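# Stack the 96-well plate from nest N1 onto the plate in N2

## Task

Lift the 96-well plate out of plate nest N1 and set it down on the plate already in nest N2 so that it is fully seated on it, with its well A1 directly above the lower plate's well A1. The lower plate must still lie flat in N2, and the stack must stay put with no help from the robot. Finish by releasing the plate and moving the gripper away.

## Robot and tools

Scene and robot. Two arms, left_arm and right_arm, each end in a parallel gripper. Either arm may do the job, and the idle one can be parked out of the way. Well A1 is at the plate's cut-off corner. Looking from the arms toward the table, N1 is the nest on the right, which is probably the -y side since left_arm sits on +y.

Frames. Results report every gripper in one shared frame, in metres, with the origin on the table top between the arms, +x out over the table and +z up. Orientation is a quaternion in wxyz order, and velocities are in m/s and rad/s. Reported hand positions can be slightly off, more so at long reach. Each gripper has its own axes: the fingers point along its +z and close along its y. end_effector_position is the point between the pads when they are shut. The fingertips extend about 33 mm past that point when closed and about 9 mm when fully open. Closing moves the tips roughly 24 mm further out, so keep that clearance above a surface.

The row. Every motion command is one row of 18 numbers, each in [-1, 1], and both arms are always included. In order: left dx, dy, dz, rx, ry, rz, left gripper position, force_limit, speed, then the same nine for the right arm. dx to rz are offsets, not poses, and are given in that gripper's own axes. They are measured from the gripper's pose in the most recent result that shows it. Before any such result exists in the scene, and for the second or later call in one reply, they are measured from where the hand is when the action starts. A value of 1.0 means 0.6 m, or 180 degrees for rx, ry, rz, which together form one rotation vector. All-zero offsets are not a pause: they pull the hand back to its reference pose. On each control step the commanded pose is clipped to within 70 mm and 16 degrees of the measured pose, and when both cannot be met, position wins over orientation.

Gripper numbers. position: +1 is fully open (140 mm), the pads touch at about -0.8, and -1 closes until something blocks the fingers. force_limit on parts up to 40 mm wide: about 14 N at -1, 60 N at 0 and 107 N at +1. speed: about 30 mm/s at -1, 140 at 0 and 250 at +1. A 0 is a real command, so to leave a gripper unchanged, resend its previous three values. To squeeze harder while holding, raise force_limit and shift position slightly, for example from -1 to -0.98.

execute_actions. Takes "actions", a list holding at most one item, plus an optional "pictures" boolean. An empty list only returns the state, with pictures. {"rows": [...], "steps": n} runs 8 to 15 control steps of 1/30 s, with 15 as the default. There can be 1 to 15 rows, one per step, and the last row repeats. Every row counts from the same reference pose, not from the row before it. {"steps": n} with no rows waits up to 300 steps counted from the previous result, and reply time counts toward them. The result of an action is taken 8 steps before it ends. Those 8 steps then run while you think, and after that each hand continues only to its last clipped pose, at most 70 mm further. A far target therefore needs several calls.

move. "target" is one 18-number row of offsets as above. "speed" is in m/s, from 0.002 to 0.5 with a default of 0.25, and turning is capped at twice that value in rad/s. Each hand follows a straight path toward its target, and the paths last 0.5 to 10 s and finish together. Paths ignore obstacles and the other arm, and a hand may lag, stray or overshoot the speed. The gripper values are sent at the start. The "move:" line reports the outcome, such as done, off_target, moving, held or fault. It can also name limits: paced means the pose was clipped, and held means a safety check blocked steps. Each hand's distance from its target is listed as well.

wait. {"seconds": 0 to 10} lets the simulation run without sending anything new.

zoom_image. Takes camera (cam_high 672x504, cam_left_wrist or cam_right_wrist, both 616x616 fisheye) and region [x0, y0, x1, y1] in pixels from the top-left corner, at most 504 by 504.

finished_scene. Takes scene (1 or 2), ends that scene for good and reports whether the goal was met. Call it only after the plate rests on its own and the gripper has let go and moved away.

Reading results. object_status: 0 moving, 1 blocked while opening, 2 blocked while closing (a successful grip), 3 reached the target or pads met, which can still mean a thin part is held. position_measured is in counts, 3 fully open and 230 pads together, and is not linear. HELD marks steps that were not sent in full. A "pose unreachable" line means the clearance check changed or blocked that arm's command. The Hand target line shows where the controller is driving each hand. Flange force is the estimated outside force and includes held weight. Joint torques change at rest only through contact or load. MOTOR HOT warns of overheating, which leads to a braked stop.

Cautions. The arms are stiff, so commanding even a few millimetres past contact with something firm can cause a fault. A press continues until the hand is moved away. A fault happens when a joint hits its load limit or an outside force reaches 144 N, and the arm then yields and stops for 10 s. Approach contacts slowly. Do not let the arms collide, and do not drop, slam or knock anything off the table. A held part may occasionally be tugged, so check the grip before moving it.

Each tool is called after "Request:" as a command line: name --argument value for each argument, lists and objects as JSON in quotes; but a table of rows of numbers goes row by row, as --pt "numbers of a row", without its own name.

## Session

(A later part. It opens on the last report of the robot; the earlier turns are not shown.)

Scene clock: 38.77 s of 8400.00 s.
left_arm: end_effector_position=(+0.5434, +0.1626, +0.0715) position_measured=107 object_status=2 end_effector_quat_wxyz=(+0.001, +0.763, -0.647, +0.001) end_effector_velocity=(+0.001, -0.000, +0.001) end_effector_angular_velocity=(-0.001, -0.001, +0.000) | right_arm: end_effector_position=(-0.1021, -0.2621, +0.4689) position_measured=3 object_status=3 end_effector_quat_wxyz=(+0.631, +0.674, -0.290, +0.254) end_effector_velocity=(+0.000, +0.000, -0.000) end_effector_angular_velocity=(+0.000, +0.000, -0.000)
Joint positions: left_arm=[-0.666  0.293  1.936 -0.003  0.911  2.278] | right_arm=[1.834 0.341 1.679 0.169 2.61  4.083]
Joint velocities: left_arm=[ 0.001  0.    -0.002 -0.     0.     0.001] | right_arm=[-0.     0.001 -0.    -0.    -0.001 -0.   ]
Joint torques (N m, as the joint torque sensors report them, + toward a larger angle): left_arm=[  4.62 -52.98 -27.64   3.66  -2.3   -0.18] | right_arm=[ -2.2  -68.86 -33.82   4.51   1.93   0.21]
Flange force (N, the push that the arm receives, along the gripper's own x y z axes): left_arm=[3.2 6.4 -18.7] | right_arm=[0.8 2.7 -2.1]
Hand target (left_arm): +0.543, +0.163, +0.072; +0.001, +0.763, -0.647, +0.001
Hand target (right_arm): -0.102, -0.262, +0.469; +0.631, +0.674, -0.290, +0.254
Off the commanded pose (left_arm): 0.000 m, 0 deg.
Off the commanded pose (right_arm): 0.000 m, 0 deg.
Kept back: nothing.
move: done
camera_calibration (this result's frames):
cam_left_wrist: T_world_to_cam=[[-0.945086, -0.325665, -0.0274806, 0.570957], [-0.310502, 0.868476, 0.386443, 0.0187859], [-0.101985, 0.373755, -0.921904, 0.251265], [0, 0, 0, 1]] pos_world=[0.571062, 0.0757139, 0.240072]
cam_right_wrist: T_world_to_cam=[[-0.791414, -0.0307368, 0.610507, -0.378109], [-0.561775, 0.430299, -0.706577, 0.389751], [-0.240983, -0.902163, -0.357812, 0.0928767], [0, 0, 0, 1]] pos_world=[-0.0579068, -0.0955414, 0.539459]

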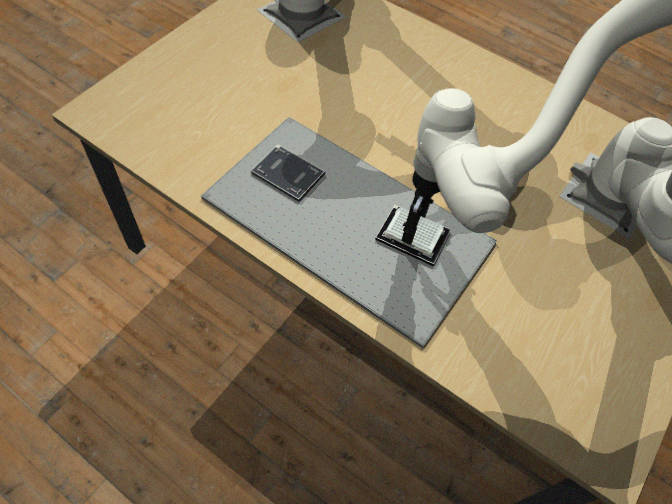

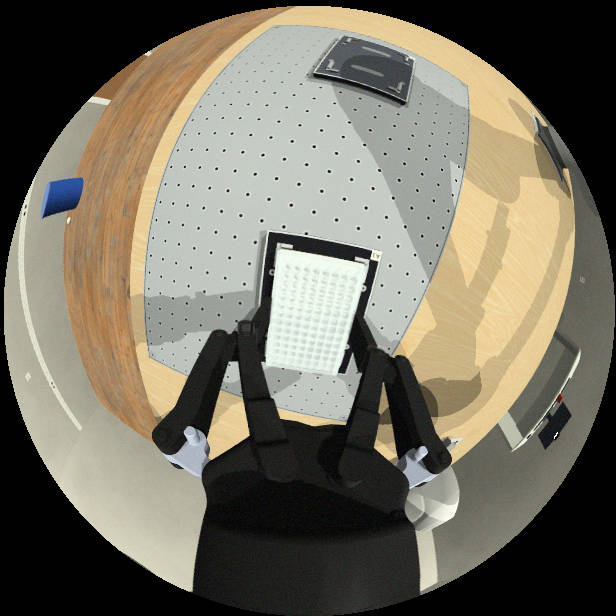

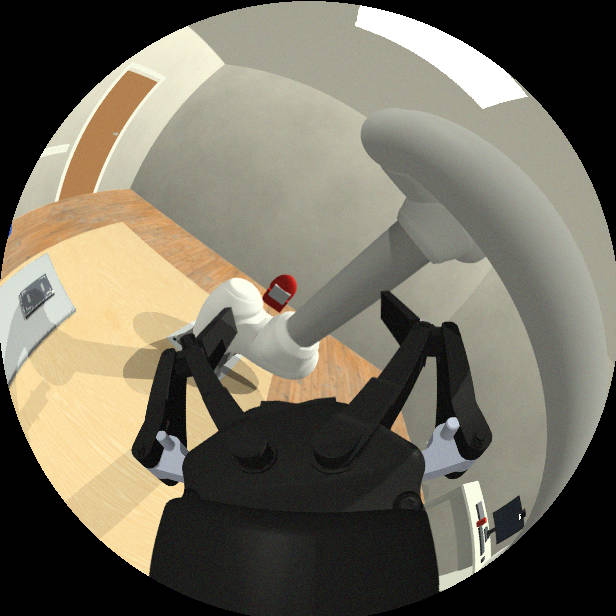

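Request:
move --target '[0.002,-0.0005,-0.0005,0,0,0,-1,-0.6,-1,0,0,0,0,0,0,1,0,0]' --speed 0.003

Request:
move --target '[0,0,0.0013,0,0,0,-1,-0.6,-1,0,0,0,0,0,0,1,0,0]' --speed 0.003

Request:
zoom_image --camera "cam_left_wrist" --region '[265,235,385,295]'

Request:
zoom_image --camera "cam_high" --region '[375,215,455,265]'

Scene clock: 40.20 s of 8400.00 s.
left_arm: end_effector_position=(+0.5439, +0.1615, +0.0718) position_measured=107 object_status=2 end_effector_quat_wxyz=(+0.001, +0.763, -0.647, +0.001) end_effector_velocity=(-0.001, -0.000, -0.000) end_effector_angular_velocity=(+0.000, +0.000, +0.001) | right_arm: end_effector_position=(-0.1021, -0.2621, +0.4689) position_measured=3 object_status=3 end_effector_quat_wxyz=(+0.631, +0.674, -0.290, +0.254) end_effector_velocity=(+0.000, -0.000, -0.000) end_effector_angular_velocity=(+0.001, -0.000, -0.000)
Joint positions: left_arm=[-0.666  0.294  1.934 -0.003  0.912  2.277] | right_arm=[1.834 0.341 1.679 0.169 2.61  4.083]
Joint velocities: left_arm=[-0.001 -0.     0.001  0.    -0.    -0.001] | right_arm=[-0.    -0.001  0.     0.    -0.001  0.   ]
Joint torques (N m, as the joint torque sensors report them, + toward a larger angle): left_arm=[  2.35 -64.26 -38.55   2.65  -4.86  -0.5 ] | right_arm=[  0.44 -68.07 -33.79   4.35   1.94  -0.1 ]
Flange force (N, the push that the arm receives, along the gripper's own x y z axes): left_arm=[-2.6 6.6 -3.2] | right_arm=[3.5 1.6 -1.2]
Hand target (left_arm): +0.544, +0.161, +0.072; +0.001, +0.763, -0.647, +0.001
Hand target (right_arm): -0.102, -0.262, +0.469; +0.631, +0.674, -0.290, +0.254
Off the commanded pose (left_arm): 0.000 m, 0 deg.
Off the commanded pose (right_arm): 0.000 m, 0 deg.
Kept back: nothing.
move: done
camera_calibration (this result's frames):
cam_left_wrist: T_world_to_cam=[[-0.945066, -0.325724, -0.0274531, 0.571083], [-0.310543, 0.868445, 0.386481, 0.0198078], [-0.102045, 0.373775, -0.921889, 0.25201], [0, 0, 0, 1]] pos_world=[0.571579, 0.0746186, 0.240348]
cam_right_wrist: T_world_to_cam=[[-0.791414, -0.0307368, 0.610507, -0.378109], [-0.561775, 0.430299, -0.706577, 0.389751], [-0.240983, -0.902163, -0.357812, 0.0928767], [0, 0, 0, 1]] pos_world=[-0.0579068, -0.0955414, 0.539459]

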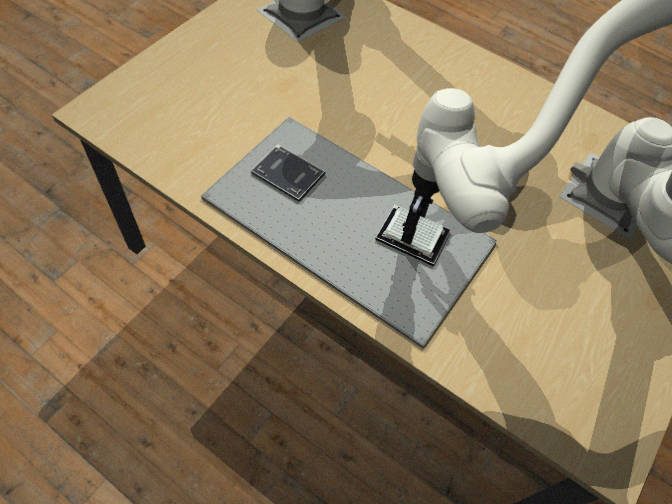

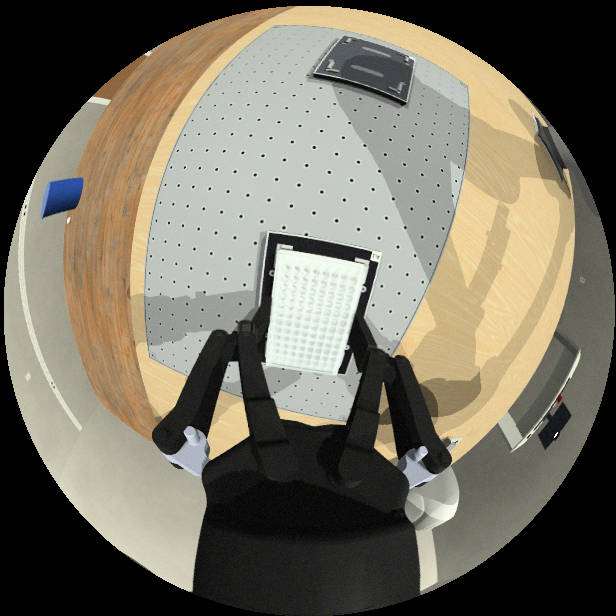

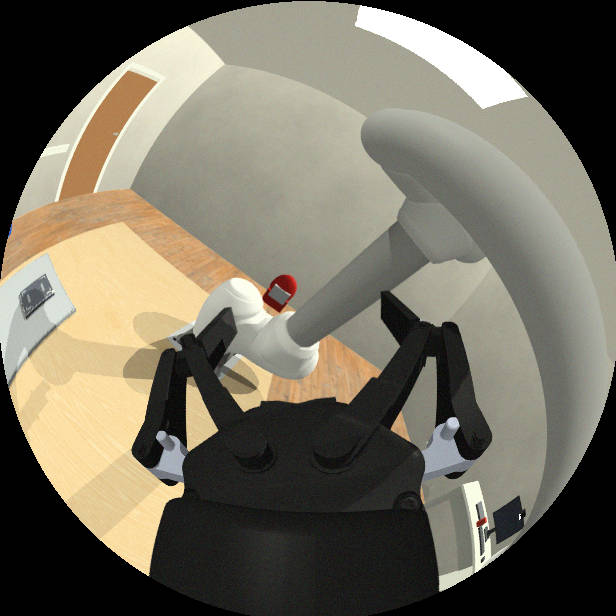

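Scene clock: 40.90 s of 8400.00 s.
left_arm: end_effector_position=(+0.5439, +0.1615, +0.0711) position_measured=107 object_status=2 end_effector_quat_wxyz=(+0.001, +0.763, -0.647, +0.001) end_effector_velocity=(+0.000, -0.001, +0.000) end_effector_angular_velocity=(-0.001, -0.001, -0.001) | right_arm: end_effector_position=(-0.1021, -0.2621, +0.4689) position_measured=3 object_status=3 end_effector_quat_wxyz=(+0.631, +0.674, -0.290, +0.254) end_effector_velocity=(-0.000, +0.000, -0.000) end_effector_angular_velocity=(+0.001, +0.001, -0.000)
Joint positions: left_arm=[-0.666  0.295  1.934 -0.003  0.911  2.277] | right_arm=[1.834 0.341 1.679 0.169 2.61  4.083]
Joint velocities: left_arm=[-0.001  0.    -0.001 -0.     0.    -0.001] | right_arm=[ 0.    -0.    -0.     0.001 -0.001 -0.   ]
Joint torques (N m, as the joint torque sensors report them, + toward a larger angle): left_arm=[  4.06 -35.1  -26.63   3.32  -8.15  -0.13] | right_arm=[ -1.71 -70.32 -32.71   4.5    1.81  -0.62]
Flange force (N, the push that the arm receives, along the gripper's own x y z axes): left_arm=[-10.8 19.5 -49.2] | right_arm=[-0.3 4.6 -6.5]
Hand target (left_arm): +0.544, +0.162, +0.071; +0.001, +0.763, -0.647, +0.001
Hand target (right_arm): -0.102, -0.262, +0.469; +0.631, +0.674, -0.290, +0.254
Off the commanded pose (left_arm): 0.000 m, 0 deg.
Off the commanded pose (right_arm): 0.000 m, 0 deg.
Kept back: nothing.
move: done
camera_calibration (this result's frames):
cam_left_wrist: T_world_to_cam=[[-0.945065, -0.325722, -0.0275163, 0.57109], [-0.310575, 0.868475, 0.386387, 0.0201548], [-0.101958, 0.373706, -0.921926, 0.251322], [0, 0, 0, 1]] pos_world=[0.571601, 0.0745922, 0.239627]
cam_right_wrist: T_world_to_cam=[[-0.791414, -0.0307368, 0.610507, -0.378109], [-0.561775, 0.430299, -0.706577, 0.389751], [-0.240983, -0.902163, -0.357812, 0.0928767], [0, 0, 0, 1]] pos_world=[-0.0579068, -0.0955414, 0.539459]

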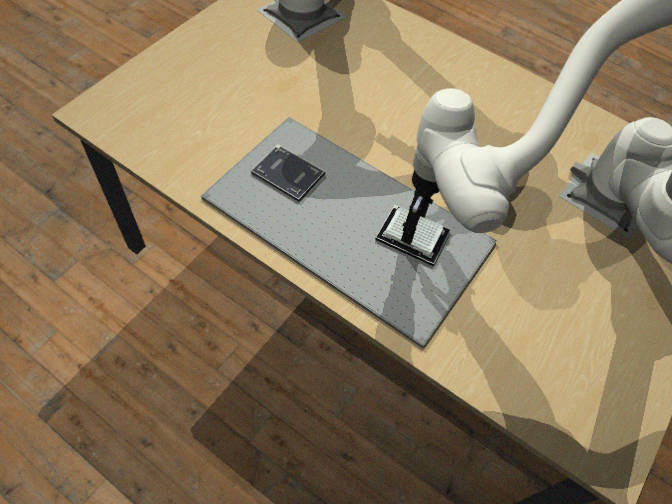

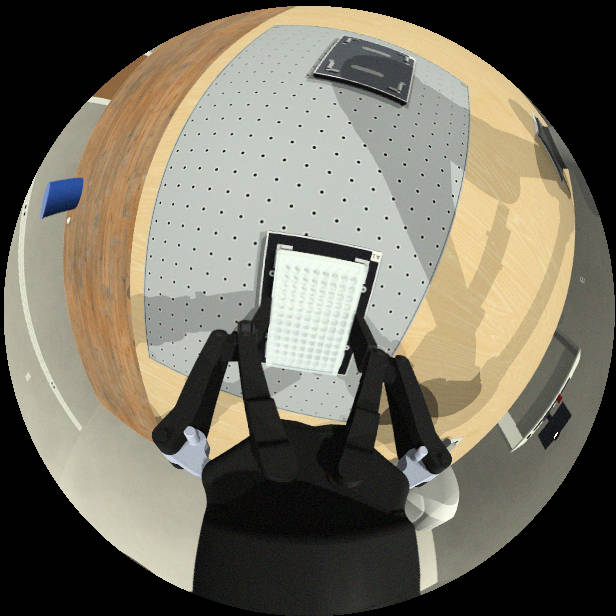

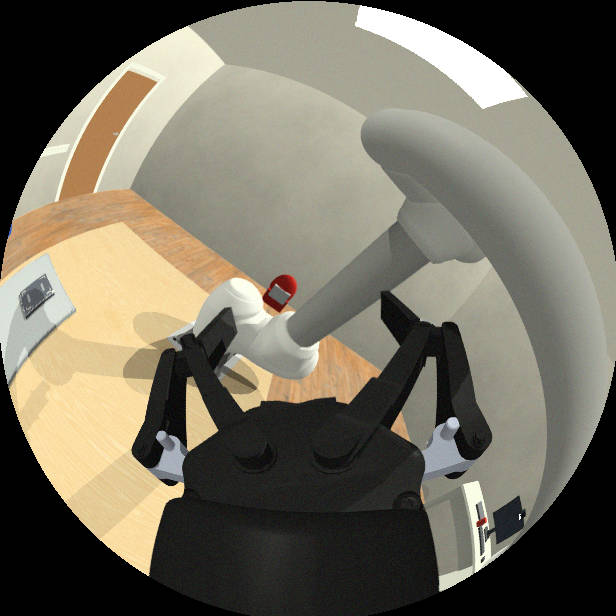

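Region (265, 235, 385, 295) of cam_left_wrist's 616x616 image, scaled by 4.200, with more detail than that image has.

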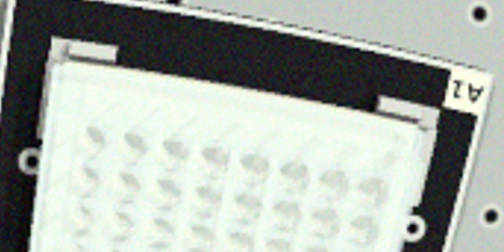

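Region (375, 215, 455, 265) of cam_high's 672x504 image, scaled by 6.300, with more detail than that image has; it fills the top 315 rows of this view, and the rest is white.

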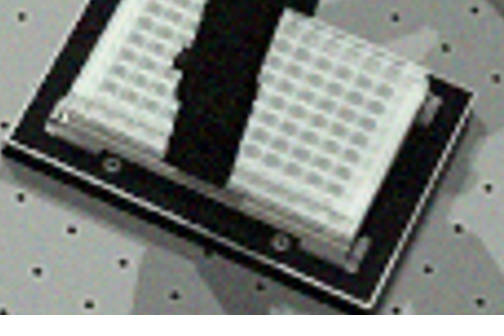

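Request:
move --target '[-0.0008,0.0005,-0.0013,0,0,0,0.4,-0.6,-1,0,0,0,0,0,0,1,0,0]' --speed 0.005

Request:
move --target '[0,0,-0.14,0,0,0,0.4,-0.6,-1,0,0,0,0,0,0,1,0,0]' --speed 0.15

Request:
zoom_image --camera "cam_left_wrist" --region '[255,220,385,360]'

Request:
zoom_image --camera "cam_high" --region '[375,200,455,265]'

Scene clock: 42.40 s of 8400.00 s.
left_arm: end_effector_position=(+0.5435, +0.1618, +0.0718) position_measured=78 object_status=0 end_effector_quat_wxyz=(+0.001, +0.763, -0.647, +0.001) end_effector_velocity=(-0.001, +0.000, -0.000) end_effector_angular_velocity=(+0.000, +0.001, -0.001) | right_arm: end_effector_position=(-0.1021, -0.2621, +0.4689) position_measured=3 object_status=3 end_effector_quat_wxyz=(+0.631, +0.674, -0.290, +0.254) end_effector_velocity=(-0.000, -0.000, -0.000) end_effector_angular_velocity=(+0.002, +0.001, -0.001)
Joint positions: left_arm=[-0.666  0.294  1.935 -0.003  0.912  2.277] | right_arm=[1.834 0.341 1.679 0.169 2.61  4.083]
Joint velocities: left_arm=[-0.001 -0.001  0.001 -0.     0.     0.001] | right_arm=[-0.    -0.001  0.     0.001 -0.002  0.   ]
Joint torques (N m, as the joint torque sensors report them, + toward a larger angle): left_arm=[  1.68 -66.17 -32.07   2.9    0.23  -0.07] | right_arm=[ -0.63 -70.22 -33.57   4.56   1.87  -0.01]
Flange force (N, the push that the arm receives, along the gripper's own x y z axes): left_arm=[5.7 -1.9 2.9] | right_arm=[1.4 1.4 -4.3]
Hand target (left_arm): +0.544, +0.162, +0.072; +0.001, +0.763, -0.647, +0.001
Hand target (right_arm): -0.102, -0.262, +0.469; +0.631, +0.674, -0.290, +0.254
Off the commanded pose (left_arm): 0.000 m, 0 deg.
Off the commanded pose (right_arm): 0.000 m, 0 deg.
Kept back: nothing.
move: done
camera_calibration (this result's frames):
cam_left_wrist: T_world_to_cam=[[-0.945066, -0.32572, -0.0275142, 0.570826], [-0.310572, 0.868476, 0.386387, 0.0194081], [-0.101959, 0.373706, -0.921926, 0.251861], [0, 0, 0, 1]] pos_world=[0.571175, 0.074952, 0.240404]
cam_right_wrist: T_world_to_cam=[[-0.791414, -0.0307368, 0.610507, -0.378108], [-0.561774, 0.430299, -0.706578, 0.389751], [-0.240983, -0.902163, -0.357812, 0.0928767], [0, 0, 0, 1]] pos_world=[-0.0579069, -0.0955414, 0.539459]

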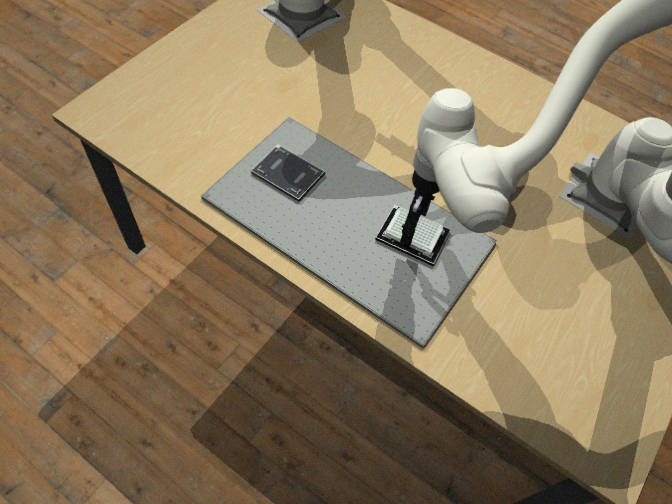

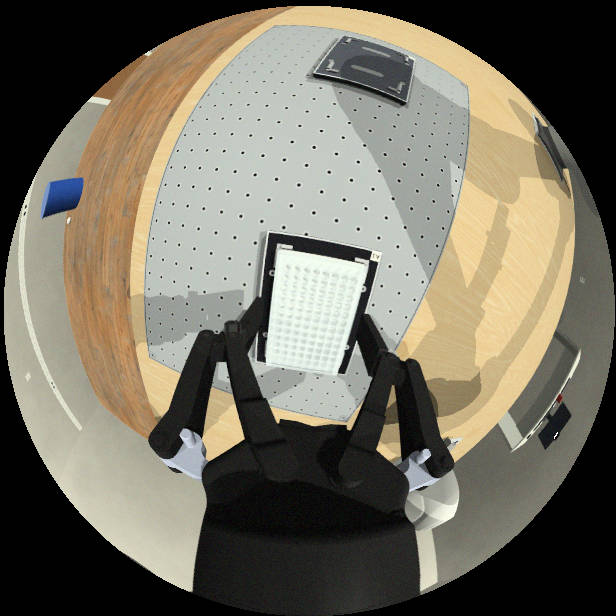

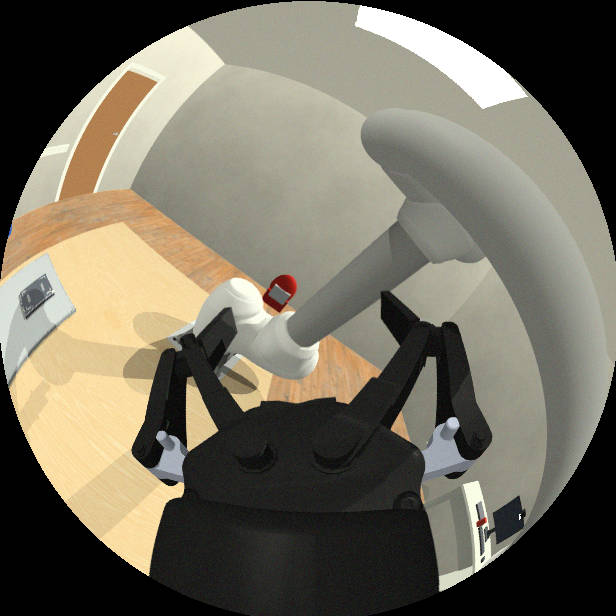

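Scene clock: 43.27 s of 8400.00 s.
left_arm: end_effector_position=(+0.5434, +0.1622, +0.1558) position_measured=78 object_status=3 end_effector_quat_wxyz=(+0.001, +0.763, -0.647, +0.001) end_effector_velocity=(+0.000, -0.000, +0.000) end_effector_angular_velocity=(-0.000, -0.000, -0.000) | right_arm: end_effector_position=(-0.1021, -0.2621, +0.4689) position_measured=3 object_status=3 end_effector_quat_wxyz=(+0.631, +0.674, -0.290, +0.254) end_effector_velocity=(-0.000, -0.000, -0.000) end_effector_angular_velocity=(+0.001, -0.001, -0.001)
Joint positions: left_arm=[-0.666  0.215  1.86  -0.003  1.065  2.277] | right_arm=[1.834 0.341 1.679 0.169 2.61  4.083]
Joint velocities: left_arm=[-0. -0. -0.  0.  0.  0.] | right_arm=[ 0.    -0.     0.     0.001 -0.002  0.001]
Joint torques (N m, as the joint torque sensors report them, + toward a larger angle): left_arm=[  3.25 -62.34 -35.27   3.41   0.37  -0.11] | right_arm=[ -2.81 -66.8  -33.26   4.46   1.87   0.  ]
Flange force (N, the push that the arm receives, along the gripper's own x y z axes): left_arm=[8.2 -1.5 2.0] | right_arm=[1.7 5.5 -0.1]
Hand target (left_arm): +0.543, +0.162, +0.156; +0.001, +0.763, -0.647, +0.001
Hand target (right_arm): -0.102, -0.262, +0.469; +0.631, +0.674, -0.290, +0.254
Off the commanded pose (left_arm): 0.000 m, 0 deg.
Off the commanded pose (right_arm): 0.000 m, 0 deg.
Kept back: nothing.
move: done
camera_calibration (this result's frames):
cam_left_wrist: T_world_to_cam=[[-0.945034, -0.325811, -0.0275105, 0.573193], [-0.310651, 0.868432, 0.386421, -0.0133157], [-0.102009, 0.373727, -0.921912, 0.329124], [0, 0, 0, 1]] pos_world=[0.571125, 0.0753143, 0.324337]
cam_right_wrist: T_world_to_cam=[[-0.791414, -0.0307368, 0.610507, -0.378108], [-0.561774, 0.430299, -0.706578, 0.389751], [-0.240983, -0.902163, -0.357812, 0.0928767], [0, 0, 0, 1]] pos_world=[-0.0579069, -0.0955414, 0.539459]

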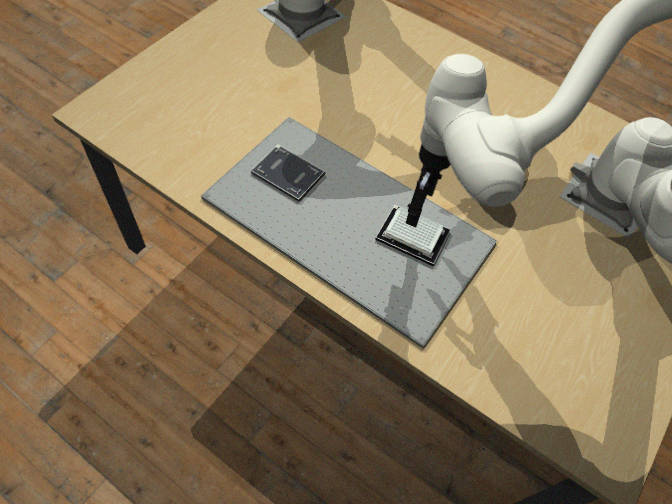

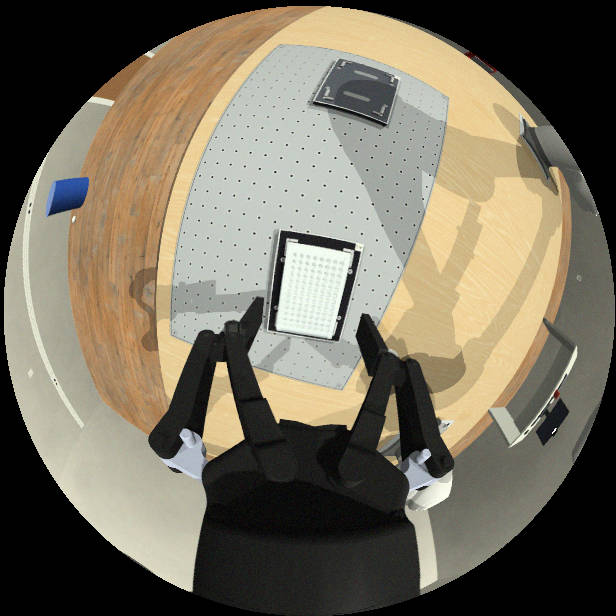

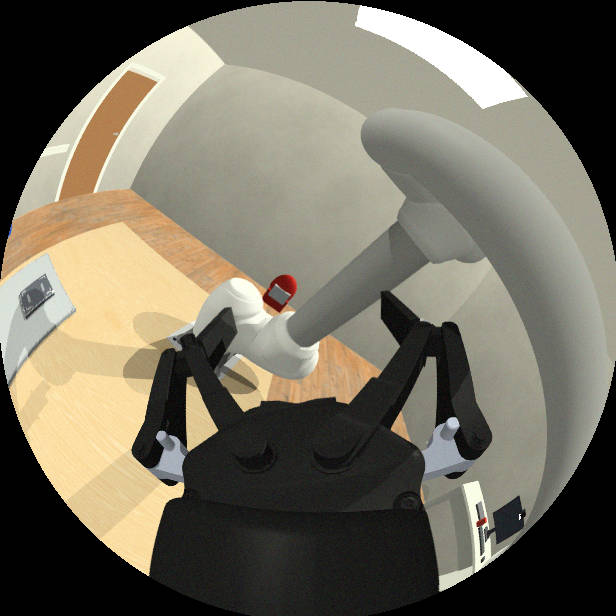

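Region (255, 220, 385, 360) of cam_left_wrist's 616x616 image, scaled by 3.600, with more detail than that image has; it fills the left 468 columns of this view, and the rest is white.

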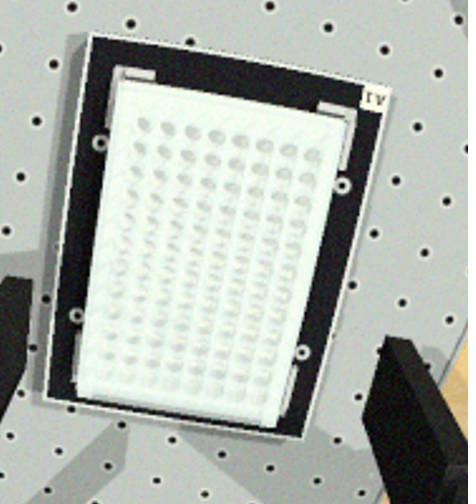

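Region (375, 200, 455, 265) of cam_high's 672x504 image, scaled by 6.300, with more detail than that image has; it fills the top 410 rows of this view, and the rest is white.

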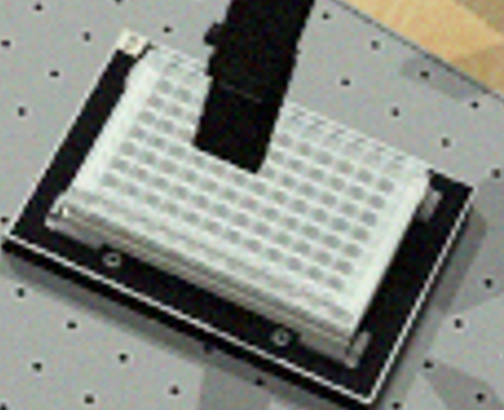

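Looks symmetric and seated.

Request:
finished_scene --scene 1

The scene is finished: the task was done.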